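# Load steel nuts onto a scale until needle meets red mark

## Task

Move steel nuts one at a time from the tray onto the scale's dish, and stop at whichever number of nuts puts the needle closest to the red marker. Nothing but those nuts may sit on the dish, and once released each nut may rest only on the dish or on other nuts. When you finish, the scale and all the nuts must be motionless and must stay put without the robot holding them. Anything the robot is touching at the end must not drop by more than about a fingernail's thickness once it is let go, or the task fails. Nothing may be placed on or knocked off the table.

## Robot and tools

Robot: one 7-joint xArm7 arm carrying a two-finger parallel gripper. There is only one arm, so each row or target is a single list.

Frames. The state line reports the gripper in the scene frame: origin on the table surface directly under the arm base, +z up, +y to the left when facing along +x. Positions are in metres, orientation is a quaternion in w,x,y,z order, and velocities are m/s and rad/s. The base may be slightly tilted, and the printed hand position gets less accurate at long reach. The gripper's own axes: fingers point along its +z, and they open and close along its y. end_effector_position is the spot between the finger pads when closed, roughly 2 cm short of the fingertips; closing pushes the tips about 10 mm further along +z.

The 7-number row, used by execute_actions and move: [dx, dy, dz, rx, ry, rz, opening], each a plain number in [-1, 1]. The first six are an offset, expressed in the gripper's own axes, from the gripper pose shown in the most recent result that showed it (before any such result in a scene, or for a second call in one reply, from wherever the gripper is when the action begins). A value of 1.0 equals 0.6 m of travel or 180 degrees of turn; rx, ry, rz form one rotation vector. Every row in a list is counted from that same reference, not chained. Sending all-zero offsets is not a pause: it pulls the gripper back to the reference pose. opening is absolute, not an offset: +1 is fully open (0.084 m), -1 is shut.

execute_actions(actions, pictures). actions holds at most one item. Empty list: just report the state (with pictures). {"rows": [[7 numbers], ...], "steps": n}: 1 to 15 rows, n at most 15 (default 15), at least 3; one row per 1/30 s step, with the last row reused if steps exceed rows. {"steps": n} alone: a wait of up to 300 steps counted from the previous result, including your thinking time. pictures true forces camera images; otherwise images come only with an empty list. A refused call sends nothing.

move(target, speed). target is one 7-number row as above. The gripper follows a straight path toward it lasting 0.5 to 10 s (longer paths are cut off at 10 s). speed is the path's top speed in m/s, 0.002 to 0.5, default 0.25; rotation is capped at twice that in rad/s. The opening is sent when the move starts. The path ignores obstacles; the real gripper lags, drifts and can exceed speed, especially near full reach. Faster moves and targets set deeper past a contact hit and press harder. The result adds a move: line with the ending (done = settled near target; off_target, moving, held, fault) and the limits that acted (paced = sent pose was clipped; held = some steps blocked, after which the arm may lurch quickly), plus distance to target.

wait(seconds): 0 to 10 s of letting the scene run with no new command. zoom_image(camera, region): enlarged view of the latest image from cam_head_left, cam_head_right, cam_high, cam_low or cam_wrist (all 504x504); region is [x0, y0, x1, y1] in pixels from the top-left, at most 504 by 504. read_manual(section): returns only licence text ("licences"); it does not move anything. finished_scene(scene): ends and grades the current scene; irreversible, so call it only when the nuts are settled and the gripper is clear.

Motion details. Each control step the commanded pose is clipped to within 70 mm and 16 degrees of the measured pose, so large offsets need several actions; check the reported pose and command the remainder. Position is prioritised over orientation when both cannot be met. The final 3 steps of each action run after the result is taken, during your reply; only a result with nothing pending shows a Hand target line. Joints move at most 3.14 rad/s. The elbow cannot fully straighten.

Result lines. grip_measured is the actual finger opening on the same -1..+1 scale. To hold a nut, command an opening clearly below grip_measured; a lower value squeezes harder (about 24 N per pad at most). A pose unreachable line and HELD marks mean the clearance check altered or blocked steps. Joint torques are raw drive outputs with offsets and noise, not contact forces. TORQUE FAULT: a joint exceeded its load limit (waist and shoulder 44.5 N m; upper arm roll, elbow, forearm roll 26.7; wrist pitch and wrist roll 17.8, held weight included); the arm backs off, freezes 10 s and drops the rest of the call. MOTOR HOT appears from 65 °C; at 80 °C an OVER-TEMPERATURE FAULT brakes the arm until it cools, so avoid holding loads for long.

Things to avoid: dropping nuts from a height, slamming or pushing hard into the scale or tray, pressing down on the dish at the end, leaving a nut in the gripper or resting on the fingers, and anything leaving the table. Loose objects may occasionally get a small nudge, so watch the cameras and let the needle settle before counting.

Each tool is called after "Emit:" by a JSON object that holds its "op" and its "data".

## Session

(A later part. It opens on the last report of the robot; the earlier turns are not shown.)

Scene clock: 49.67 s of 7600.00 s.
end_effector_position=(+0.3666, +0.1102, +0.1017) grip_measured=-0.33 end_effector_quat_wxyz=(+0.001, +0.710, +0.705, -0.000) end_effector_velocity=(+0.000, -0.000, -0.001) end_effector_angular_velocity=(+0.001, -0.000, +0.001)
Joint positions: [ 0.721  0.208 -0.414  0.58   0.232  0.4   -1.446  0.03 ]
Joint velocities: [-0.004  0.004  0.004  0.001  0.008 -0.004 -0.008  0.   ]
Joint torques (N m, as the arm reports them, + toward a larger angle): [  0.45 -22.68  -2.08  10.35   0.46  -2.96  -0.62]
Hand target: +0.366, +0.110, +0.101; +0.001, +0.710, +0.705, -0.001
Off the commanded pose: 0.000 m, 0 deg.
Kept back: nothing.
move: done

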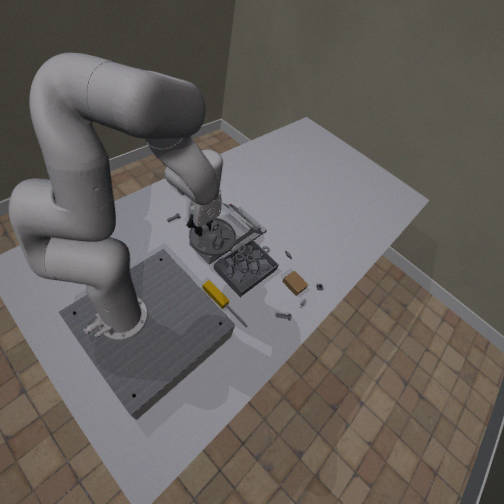

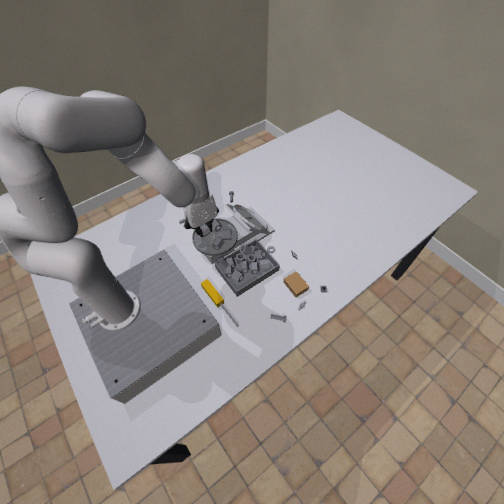

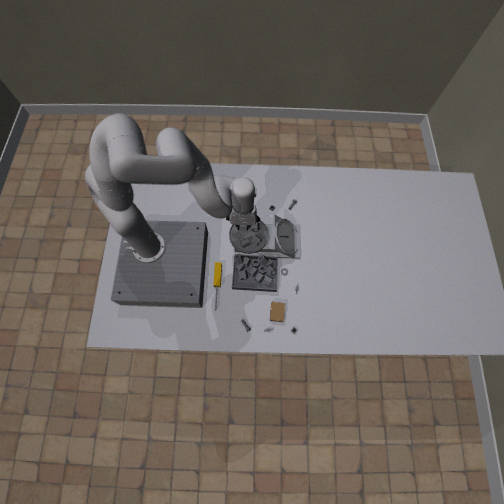

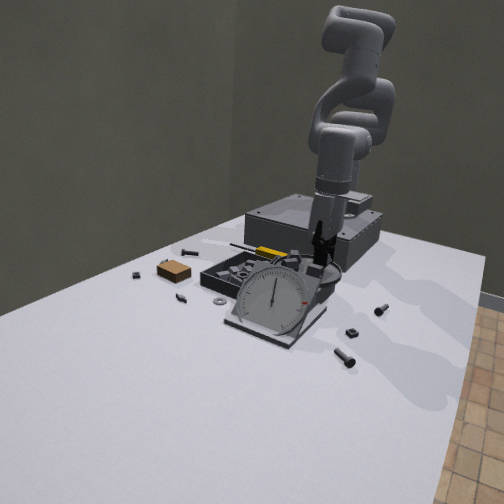

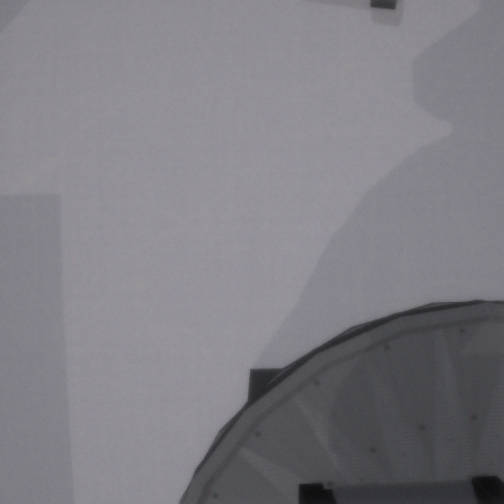

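Emit:
{"op": "move", "data": {"target": [-0.013,0,0.008,0,0,0,-0.7], "speed": 0.02}}

Emit:
{"op": "execute_actions", "data": {"actions": [{"rows":[[0,0,0,0,0,0,0.05]],"steps":10}]}}

Emit:
{"op": "move", "data": {"target": [0,0,-0.28,0,0,0,0.2]}}

Emit:
{"op": "move", "data": {"target": [-0.25,0.07,0,0,0,0,0.2]}}

Scene clock: 50.63 s of 7600.00 s.
end_effector_position=(+0.3666, +0.1024, +0.0970) grip_measured=-0.33 end_effector_quat_wxyz=(+0.001, +0.710, +0.705, -0.000) end_effector_velocity=(+0.001, +0.001, +0.000) end_effector_angular_velocity=(+0.002, -0.002, +0.004)
Joint positions: [ 0.702  0.22  -0.409  0.574  0.251  0.384 -1.48   0.03 ]
Joint velocities: [-0.002  0.     0.004  0.001  0.003 -0.002 -0.005  0.   ]
Joint torques (N m, as the arm reports them, + toward a larger angle): [  0.38 -22.94  -2.24  10.39   0.5   -2.77  -0.64]
Hand target: +0.367, +0.102, +0.097; +0.001, +0.710, +0.705, -0.000
Off the commanded pose: 0.000 m, 0 deg.
Kept back: nothing.
move: done

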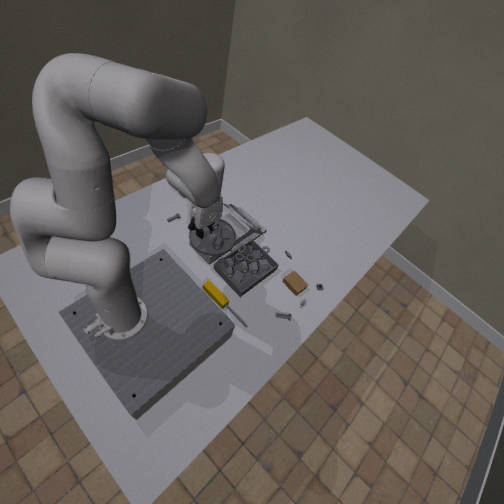

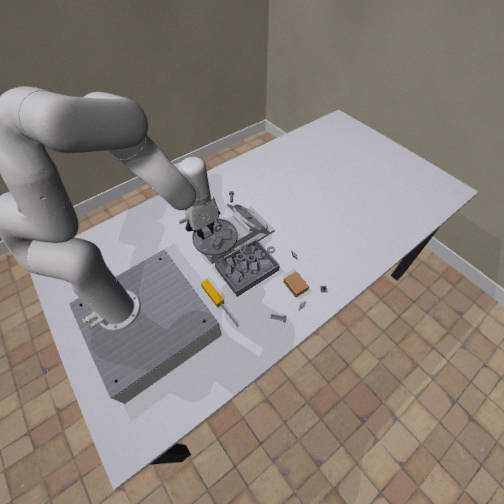

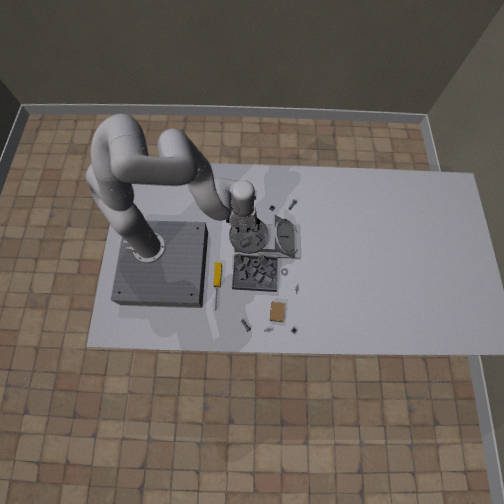

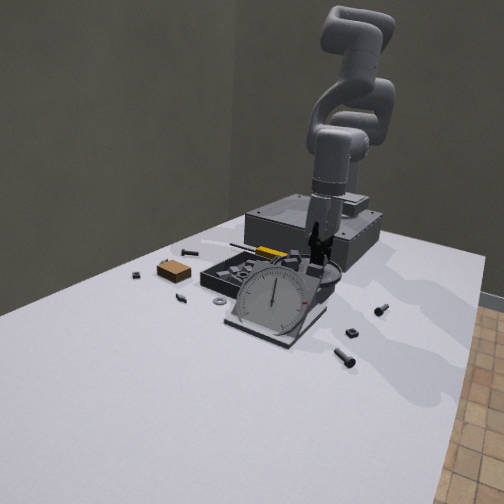

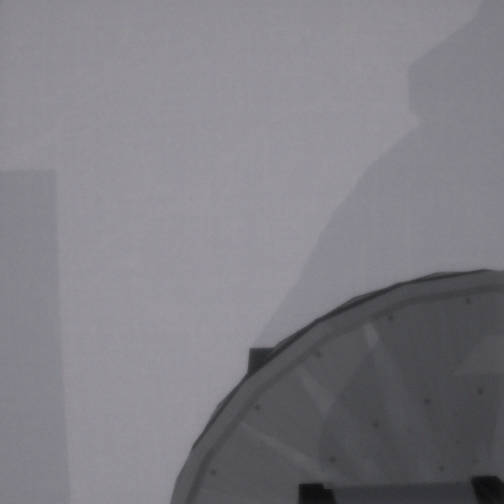

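Scene clock: 50.87 s of 7600.00 s.
end_effector_position=(+0.3668, +0.1025, +0.0971) grip_measured=+0.04 end_effector_quat_wxyz=(+0.001, +0.710, +0.705, -0.000) end_effector_velocity=(-0.002, -0.000, -0.001) end_effector_angular_velocity=(-0.002, +0.004, +0.002)
Joint positions: [ 0.702  0.22  -0.409  0.574  0.251  0.384 -1.48   0.046]
Joint velocities: [ 0.     0.002  0.001 -0.002 -0.001  0.    -0.     0.   ]
Joint torques (N m, as the arm reports them, + toward a larger angle): [  0.26 -22.13  -2.02  10.01   0.4   -2.91  -0.63]
Steps of this call (steps 1 to 7: the first 7 steps of this action). Readings (end_effector_position):
1: (+0.3666, +0.1024, +0.0970)
2: (+0.3666, +0.1025, +0.0970)
4: (+0.3668, +0.1025, +0.0971)
7: the state above

Scene clock: 52.33 s of 7600.00 s.
end_effector_position=(+0.3665, +0.1027, +0.2648) grip_measured=+0.19 end_effector_quat_wxyz=(+0.001, +0.710, +0.704, -0.001) end_effector_velocity=(+0.002, +0.000, +0.004) end_effector_angular_velocity=(+0.003, -0.005, -0.002)
Joint positions: [ 0.718 -0.251 -0.453  0.702 -0.128  0.935 -1.193  0.052]
Joint velocities: [-0.001 -0.004  0.001  0.007  0.     0.005  0.001  0.   ]
Joint torques (N m, as the arm reports them, + toward a larger angle): [  0.17 -15.14   3.18  13.82   0.65  -2.8   -0.65]
Hand target: +0.367, +0.103, +0.265; +0.001, +0.710, +0.704, -0.000
Off your previous action's commanded pose: 0.000 m, 0 deg at its last step (step 3 of this call).
Off the commanded pose: 0.000 m, 0 deg.
Kept back: nothing.
move: done

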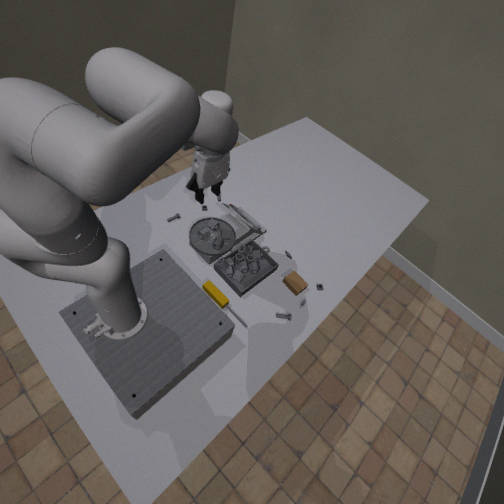

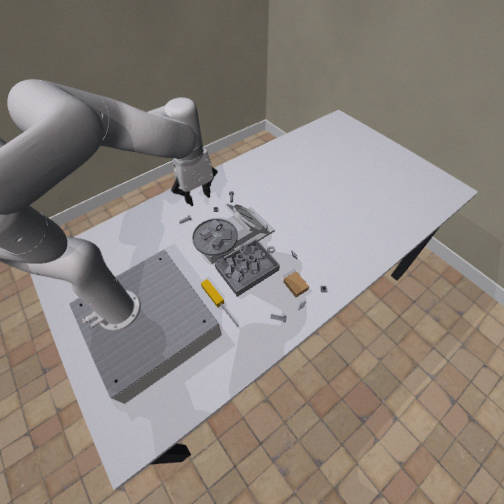

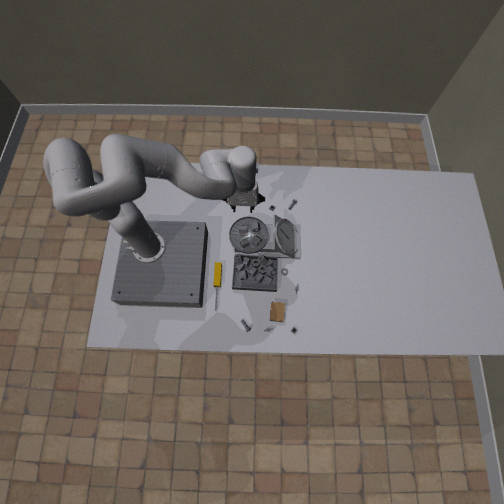

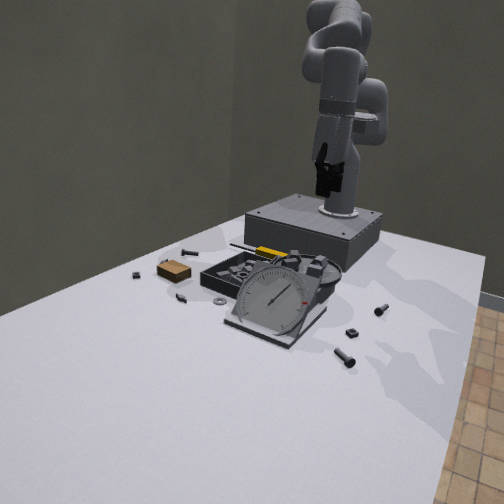

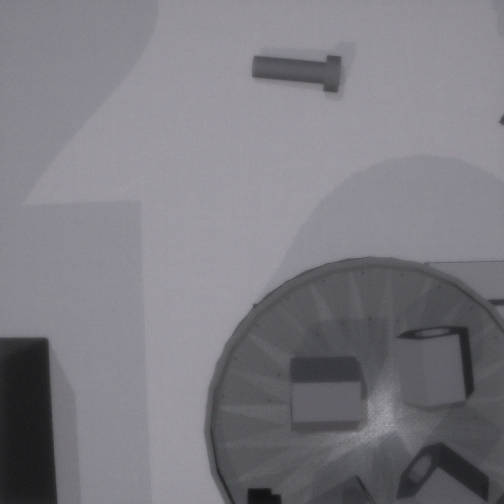

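Scene clock: 53.43 s of 7600.00 s.
end_effector_position=(+0.4076, -0.0474, +0.2653) grip_measured=+0.19 end_effector_quat_wxyz=(+0.002, +0.709, +0.705, -0.001) end_effector_velocity=(+0.001, -0.006, +0.000) end_effector_angular_velocity=(+0.003, +0.001, -0.009)
Joint positions: [ 0.58  -0.159 -0.699  0.803 -0.124  0.934 -1.586  0.052]
Joint velocities: [-0.005  0.006 -0.01   0.007  0.007  0.002 -0.01   0.   ]
Joint torques (N m, as the arm reports them, + toward a larger angle): [  0.27 -14.17   3.1   13.64   0.49  -2.8   -0.38]
Hand target: +0.408, -0.048, +0.265; +0.002, +0.710, +0.704, -0.001
Off the commanded pose: 0.000 m, 0 deg.
Kept back: nothing.
move: done

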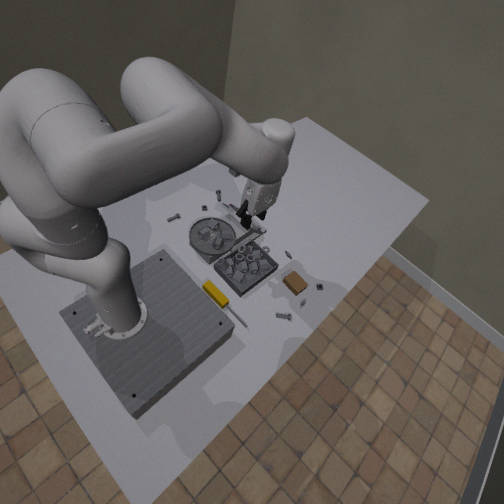

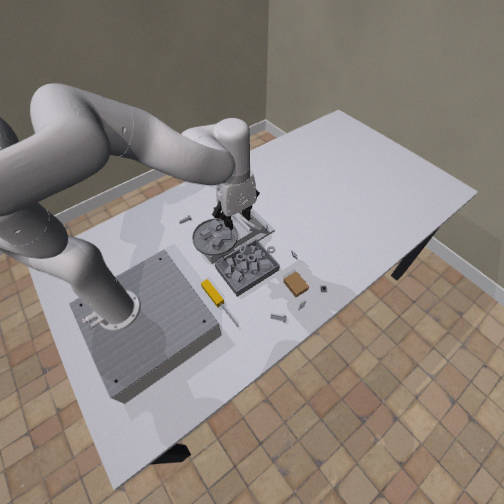

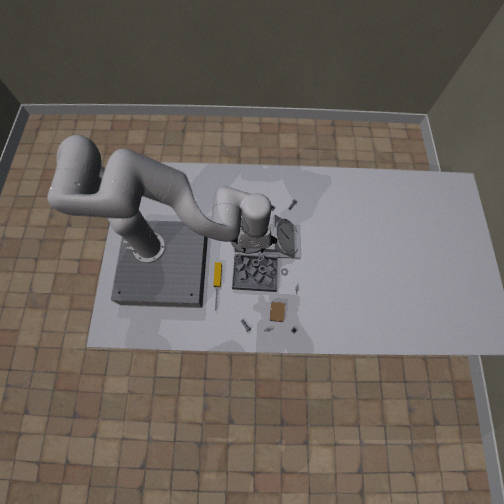

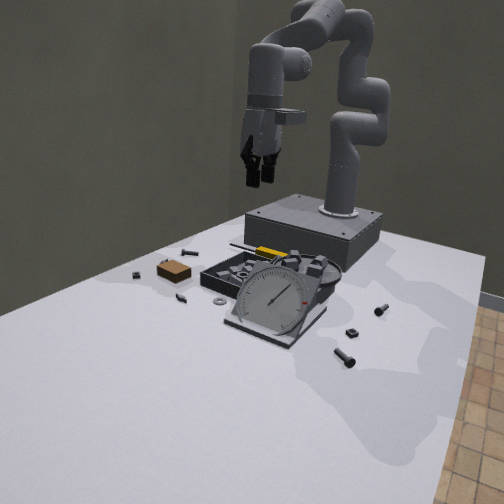

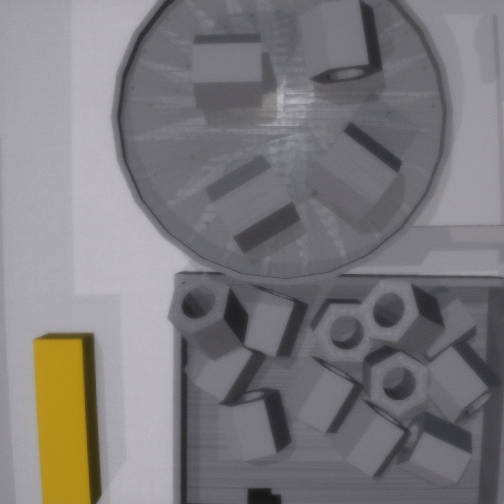

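Emit:
{"op": "move", "data": {"target": [-0.049,-0.051,0.3,0,0,-0.055,0.15]}}

Scene clock: 55.07 s of 7600.00 s.
end_effector_position=(+0.3767, -0.0776, +0.0855) grip_measured=+0.14 end_effector_quat_wxyz=(+0.002, +0.646, +0.764, -0.002) end_effector_velocity=(-0.000, +0.002, -0.002) end_effector_angular_velocity=(+0.009, +0.000, +0.008)
Joint positions: [ 0.442  0.316 -0.587  0.607  0.478  0.385 -2.291  0.05 ]
Joint velocities: [-0.015  0.004  0.018  0.001  0.02  -0.001 -0.023 -0.   ]
Joint torques (N m, as the arm reports them, + toward a larger angle): [  0.71 -21.52  -4.13   9.41   0.21  -2.67  -0.61]
Hand target: +0.377, -0.078, +0.085; +0.002, +0.646, +0.764, -0.002
Off the commanded pose: 0.000 m, 0 deg.
Kept back: nothing.
move: done

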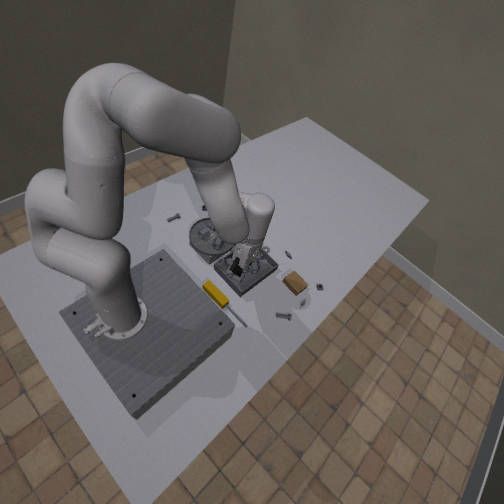

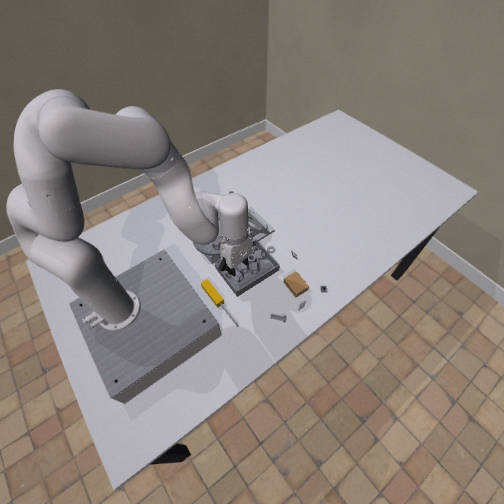

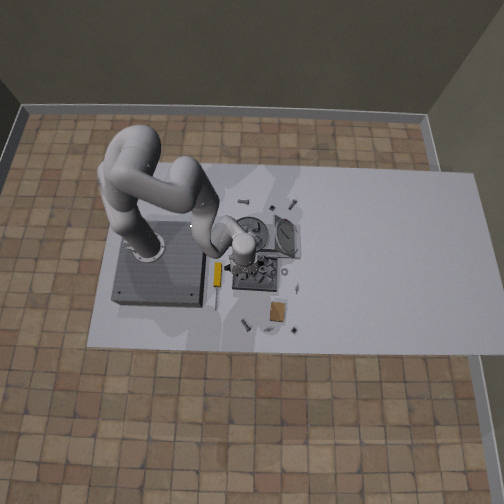

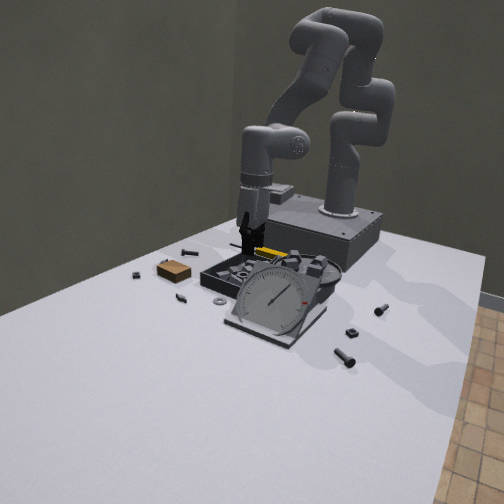

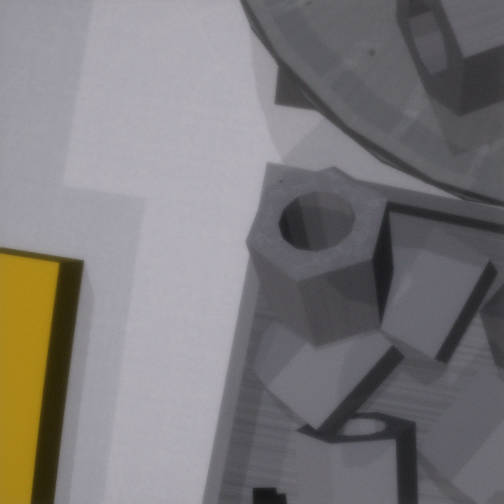

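Emit:
{"op": "move", "data": {"target": [0,0,0.087,0,0,0,0.15], "speed": 0.05}}

Emit:
{"op": "execute_actions", "data": {"actions": [{"rows":[[0,0,0,0,0,0,-0.7]],"steps":12}]}}

Emit:
{"op": "move", "data": {"target": [0,0,-0.24,0,0,0,-0.7], "speed": 0.15}}

Scene clock: 56.73 s of 7600.00 s.
end_effector_position=(+0.3988, -0.0789, +0.0478) grip_measured=+0.15 end_effector_quat_wxyz=(+0.024, +0.645, +0.764, +0.013) end_effector_velocity=(+0.002, +0.004, -0.001) end_effector_angular_velocity=(+0.000, -0.003, +0.011)
Joint positions: [ 0.29   0.468 -0.389  0.686  0.719  0.261 -2.477  0.051]
Joint velocities: [-0.007 -0.     0.017  0.    -0.007 -0.008  0.003  0.   ]
Joint torques (N m, as the arm reports them, + toward a larger angle): [ 2.92 20.01 12.46 -8.63 -0.39  9.63 -0.63]
Hand target: +0.377, -0.078, +0.034; +0.003, +0.646, +0.763, -0.002
Off the commanded pose: 0.026 m, 3 deg.
Kept back: nothing.
move: off_target

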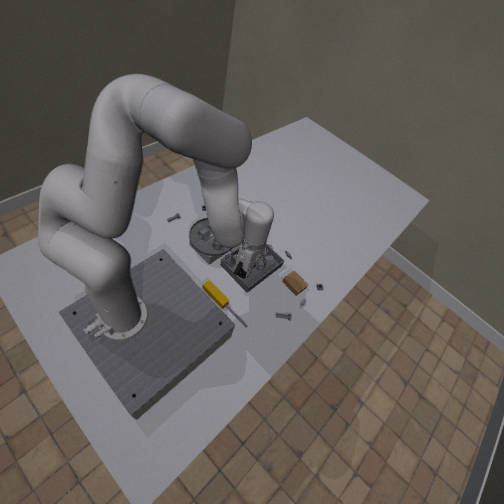

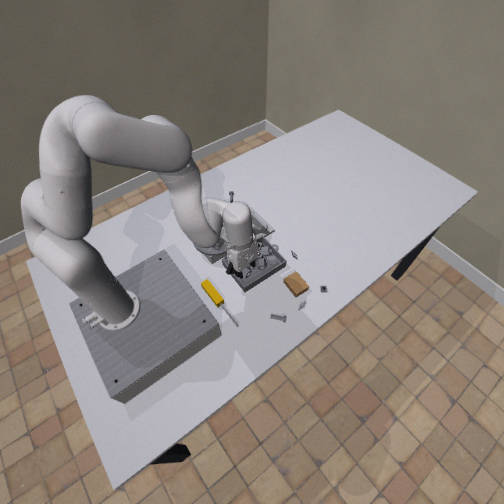

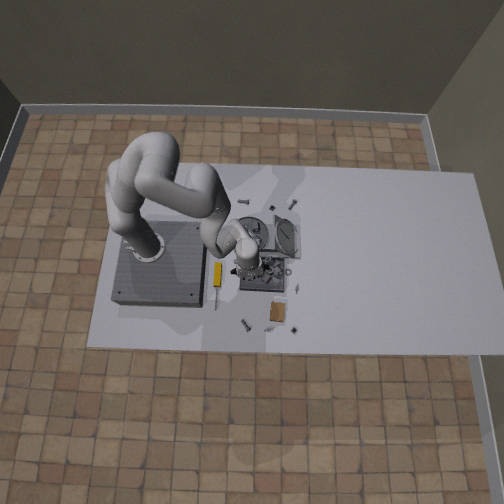

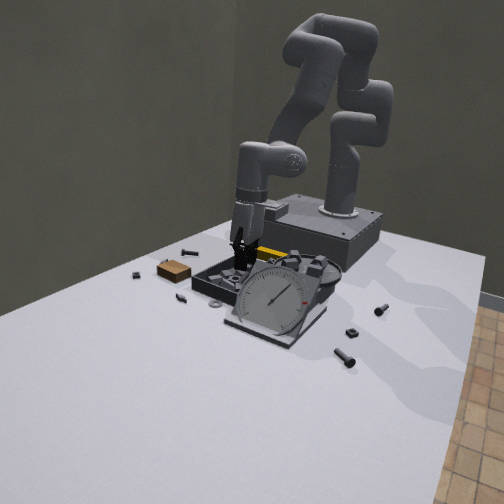

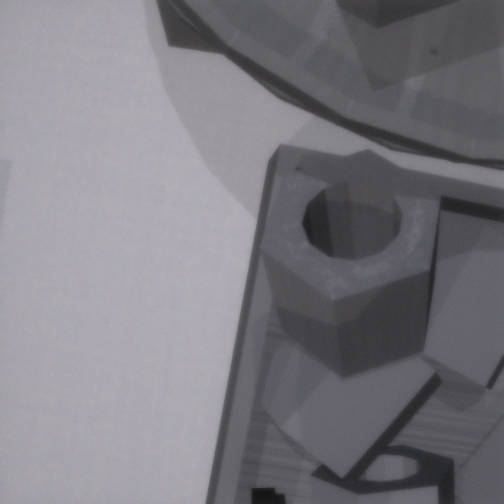

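Scene clock: 57.03 s of 7600.00 s.
end_effector_position=(+0.4008, -0.0754, +0.0487) grip_measured=-0.54 end_effector_quat_wxyz=(+0.024, +0.642, +0.766, +0.016) end_effector_velocity=(+0.001, -0.005, +0.000) end_effector_angular_velocity=(+0.001, +0.001, -0.016)
Joint positions: [ 0.289  0.465 -0.382  0.687  0.716  0.262 -2.475  0.021]
Joint velocities: [-0.01   0.002 -0.004  0.006 -0.005  0.007  0.009 -0.   ]
Joint torques (N m, as the arm reports them, + toward a larger angle): [ 0.47 -3.43  1.28 -0.74  0.31  2.25 -0.65]
Steps of this call (steps 1 to 9: the first 9 steps of this action). Readings (end_effector_position):
1: (+0.3990, -0.0788, +0.0479)
2: (+0.4010, -0.0785, +0.0491)
4: (+0.4053, -0.0769, +0.0516)
8: (+0.4009, -0.0751, +0.0487)
9: the state above

Scene clock: 58.73 s of 7600.00 s.
end_effector_position=(+0.3927, -0.0753, +0.1923) grip_measured=-0.63 end_effector_quat_wxyz=(+0.024, +0.643, +0.765, +0.015) end_effector_velocity=(+0.001, -0.001, +0.003) end_effector_angular_velocity=(-0.002, -0.004, -0.002)
Joint positions: [ 0.472 -0.061 -0.686  0.623 -0.048  0.621 -1.904  0.016]
Joint velocities: [-0.002 -0.007  0.001  0.003 -0.009  0.004  0.008  0.   ]
Joint torques (N m, as the arm reports them, + toward a larger angle): [  0.16 -15.99   1.28  13.01   0.41  -3.09  -0.71]
Hand target: +0.393, -0.075, +0.193; +0.024, +0.643, +0.765, +0.016
Off your previous action's commanded pose: 0.004 m, 0 deg at its last step (step 3 of this call).
Off the commanded pose: 0.000 m, 0 deg.
Kept back: nothing.
move: done

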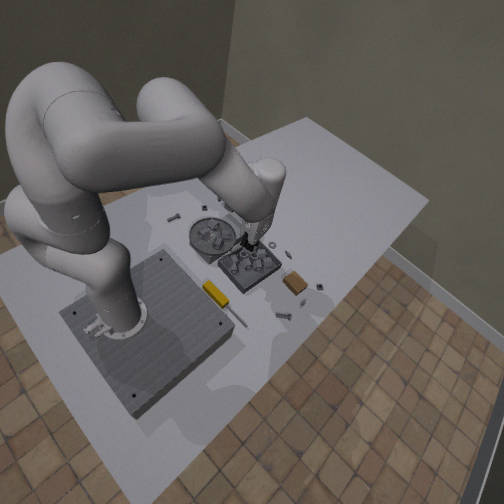

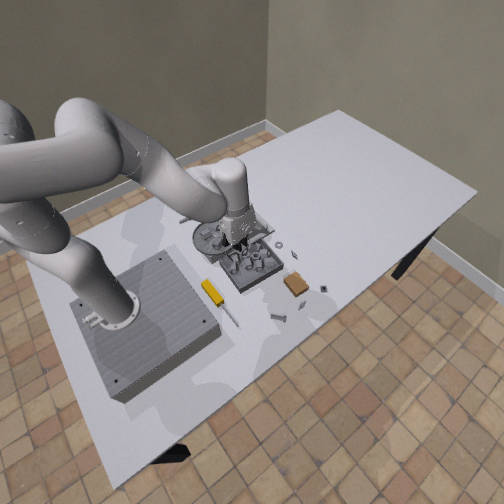

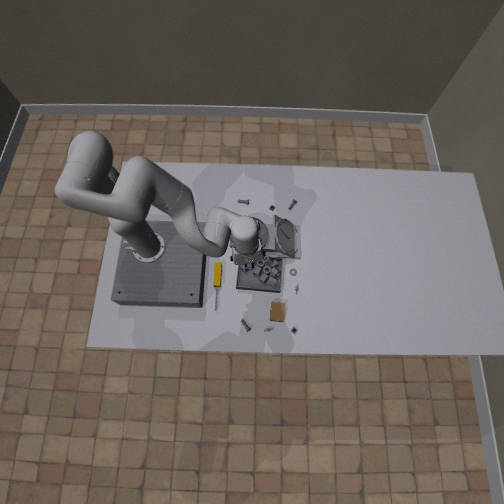

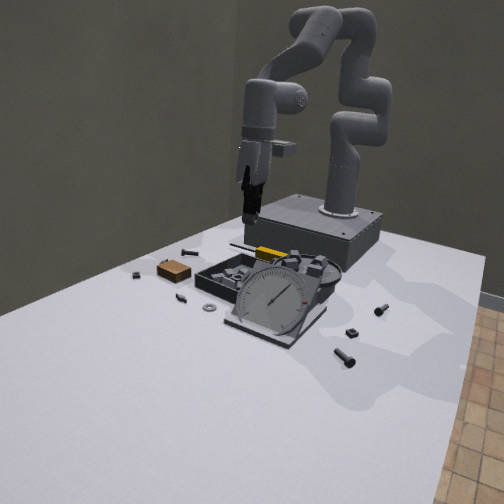

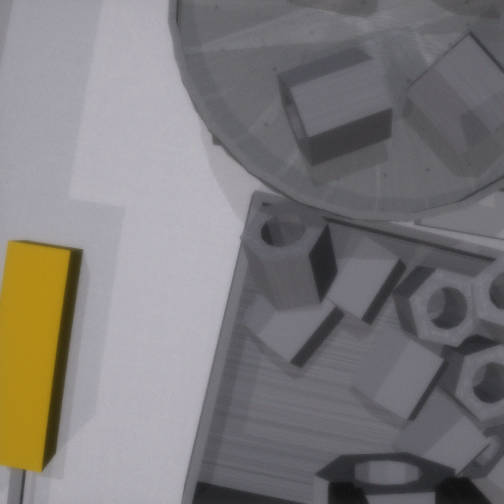

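Emit:
{"op": "zoom_image", "data": {"camera": "cam_low", "region": [210,150,300,240]}}

Emit:
{"op": "zoom_image", "data": {"camera": "cam_head_left", "region": [200,200,300,300]}}

Region (210, 150, 300, 240) of cam_low's 504x504 image, scaled by 5.600, with more detail than that image has.

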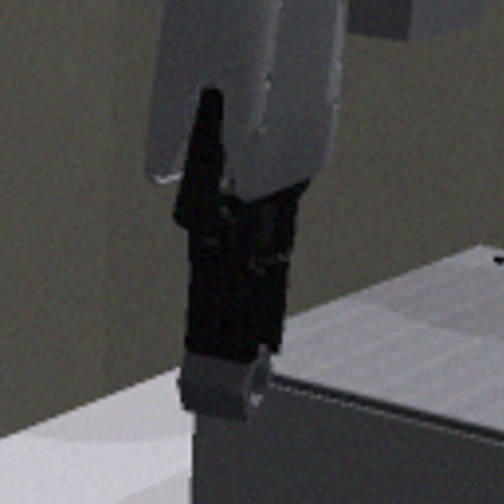

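Region (200, 200, 300, 300) of cam_head_left's 504x504 image, scaled by 5.040, with more detail than that image has.

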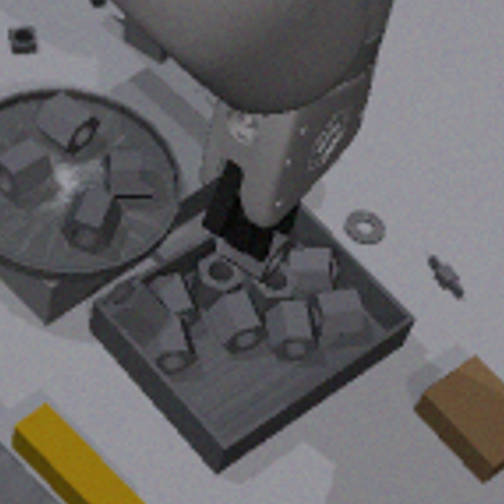

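Emit:
{"op": "move", "data": {"target": [0.267,-0.027,0,0,0,0,-0.7], "speed": 0.1}}

Emit:
{"op": "move", "data": {"target": [0,0,0.1,0,0,0,-0.7], "speed": 0.04}}

Scene clock: 61.03 s of 7600.00 s.
end_effector_position=(+0.3490, +0.0801, +0.1890) grip_measured=-0.63 end_effector_quat_wxyz=(+0.023, +0.643, +0.765, +0.016) end_effector_velocity=(-0.000, +0.001, +0.000) end_effector_angular_velocity=(-0.001, -0.002, +0.001)
Joint positions: [ 0.617 -0.193 -0.42   0.479 -0.151  0.61  -1.404  0.016]
Joint velocities: [ 0.001  0.     0.003 -0.001 -0.002 -0.002  0.004 -0.   ]
Joint torques (N m, as the arm reports them, + toward a larger angle): [  0.07 -15.38   2.1   12.94   0.47  -3.    -0.51]
Hand target: +0.349, +0.080, +0.189; +0.023, +0.643, +0.765, +0.016
Off the commanded pose: 0.000 m, 0 deg.
Kept back: nothing.
move: done

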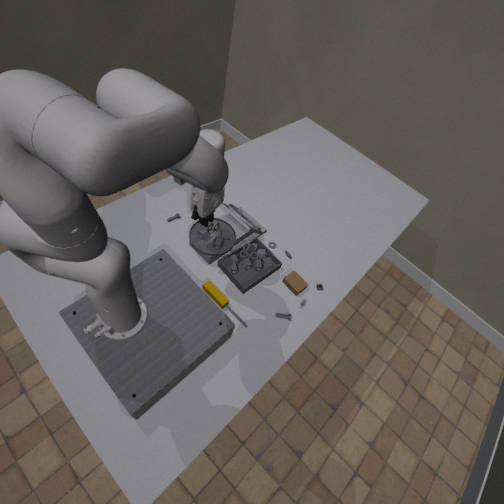

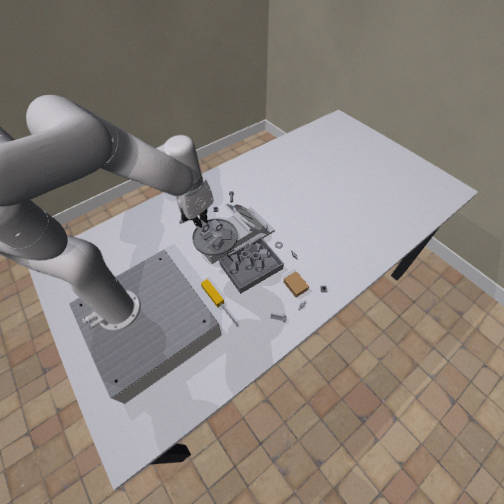

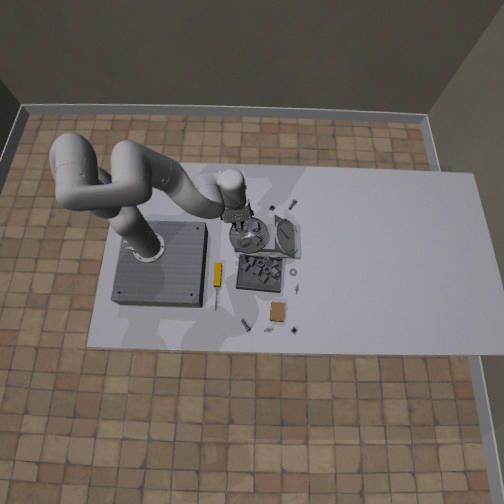

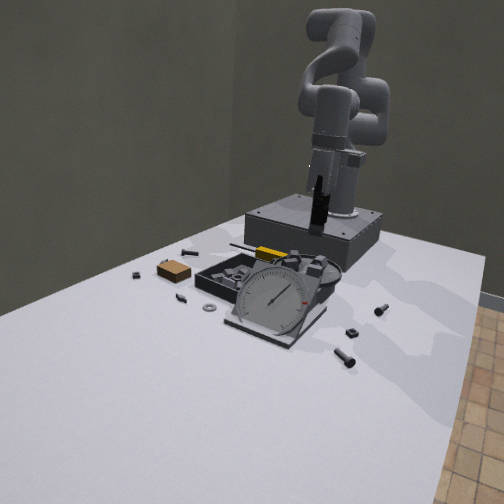

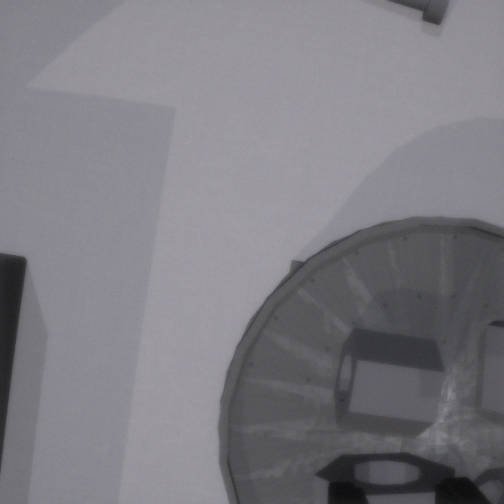

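Scene clock: 62.87 s of 7600.00 s.
end_effector_position=(+0.3519, +0.0799, +0.1288) grip_measured=-0.63 end_effector_quat_wxyz=(+0.023, +0.643, +0.765, +0.016) end_effector_velocity=(+0.005, +0.001, +0.003) end_effector_angular_velocity=(+0.006, -0.010, -0.002)
Joint positions: [ 0.646  0.026 -0.433  0.454  0.006  0.381 -1.519  0.016]
Joint velocities: [-0.001 -0.    -0.001  0.008  0.009 -0.003 -0.008  0.   ]
Joint torques (N m, as the arm reports them, + toward a larger angle): [  0.19 -18.3   -0.04  10.84   0.47  -3.01  -0.59]
Hand target: +0.352, +0.080, +0.129; +0.023, +0.643, +0.765, +0.016
Off the commanded pose: 0.001 m, 0 deg.
Kept back: nothing.
move: done

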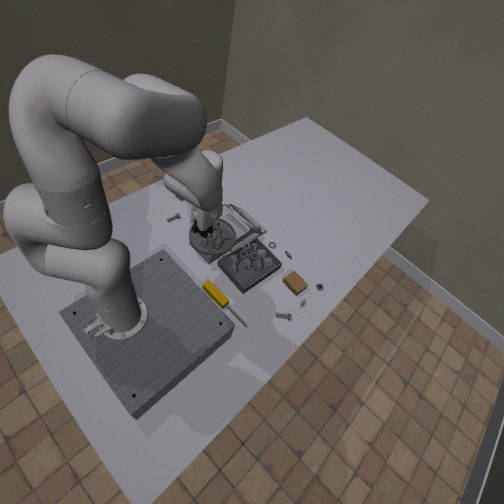

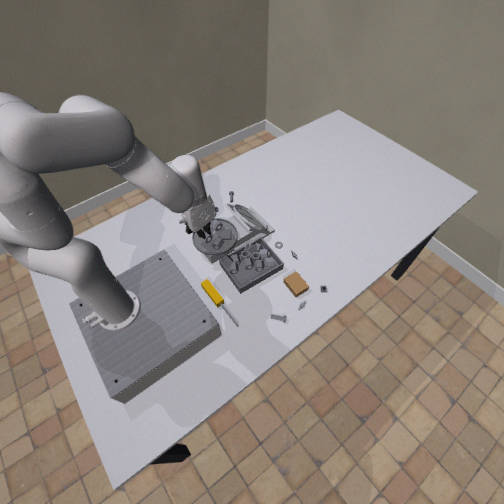

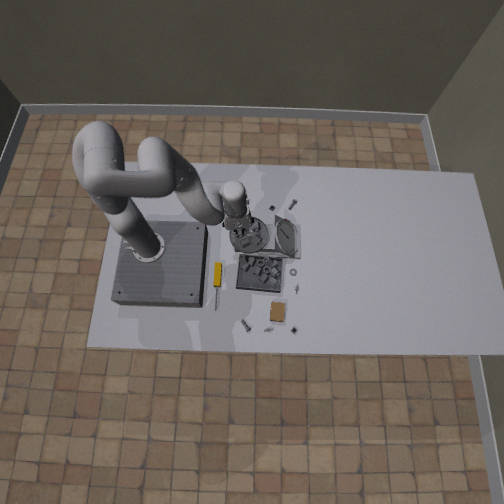

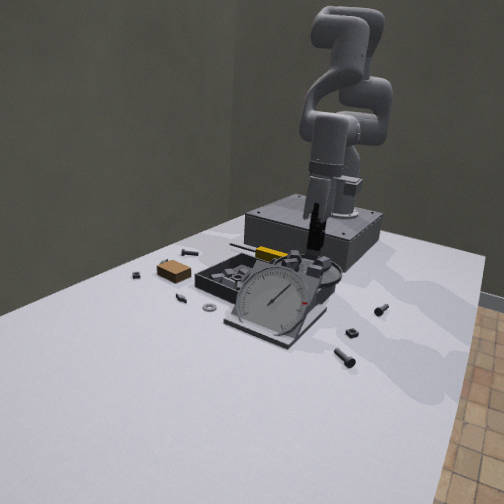

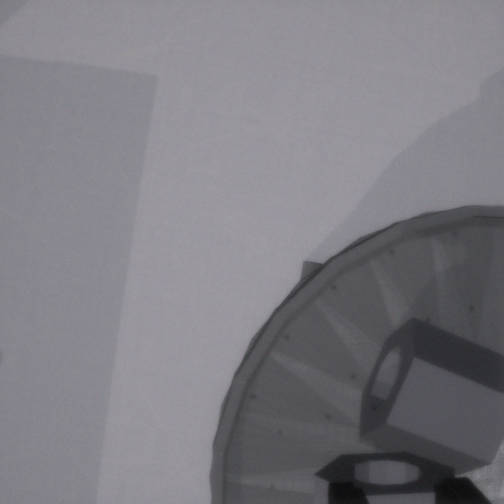

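Emit:
{"op": "move", "data": {"target": [-0.018,-0.005,0.022,0,0,0,-0.7], "speed": 0.02}}

Emit:
{"op": "zoom_image", "data": {"camera": "cam_low", "region": [240,220,360,340]}}

Scene clock: 64.23 s of 7600.00 s.
end_effector_position=(+0.3515, +0.0687, +0.1156) grip_measured=-0.63 end_effector_quat_wxyz=(+0.023, +0.643, +0.765, +0.016) end_effector_velocity=(-0.000, -0.000, -0.001) end_effector_angular_velocity=(+0.001, +0.001, +0.001)
Joint positions: [ 0.628  0.071 -0.434  0.444  0.067  0.33  -1.594  0.016]
Joint velocities: [-0.001  0.004  0.002  0.     0.009 -0.002 -0.009 -0.   ]
Joint torques (N m, as the arm reports them, + toward a larger angle): [  0.18 -18.63  -0.66  10.51   0.75  -3.1   -0.72]
Hand target: +0.352, +0.069, +0.116; +0.023, +0.643, +0.765, +0.016
Off the commanded pose: 0.000 m, 0 deg.
Kept back: nothing.
move: done

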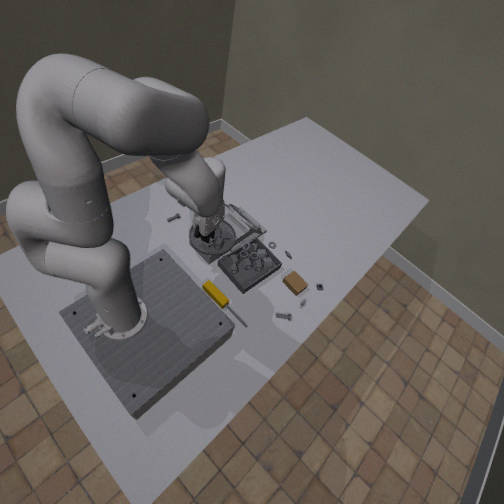

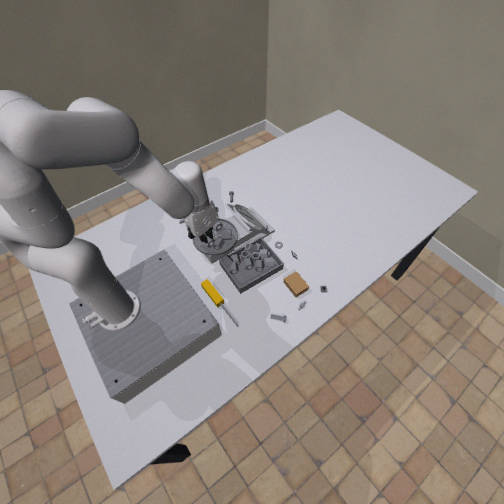

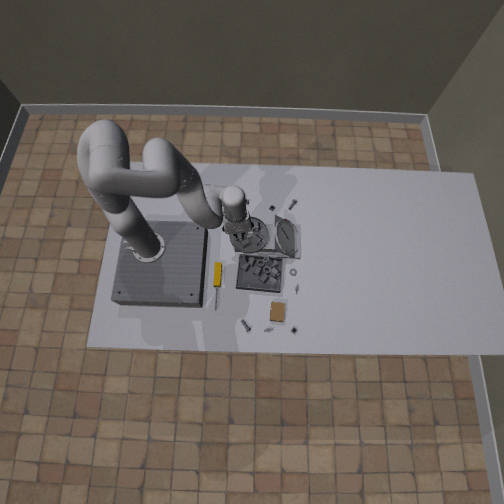

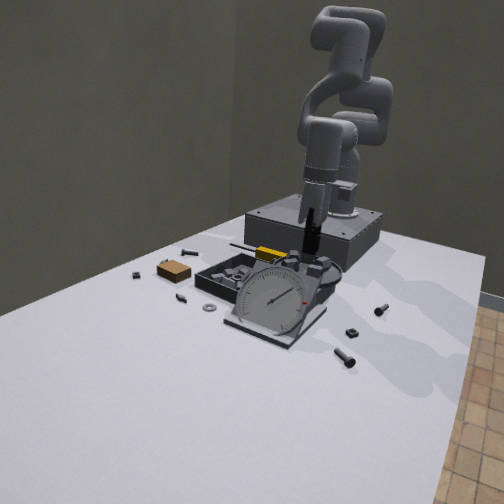

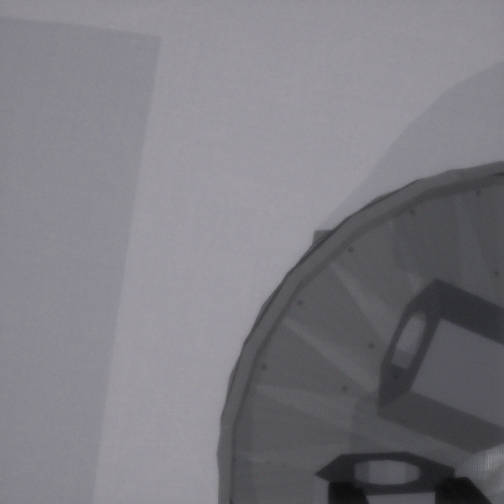

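Region (240, 220, 360, 340) of cam_low's 504x504 image, scaled by 4.200, with more detail than that image has.

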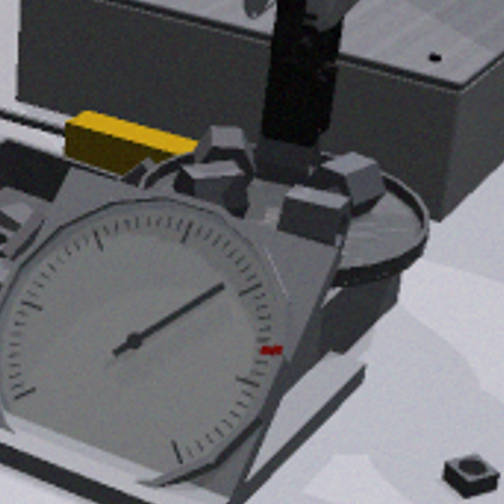

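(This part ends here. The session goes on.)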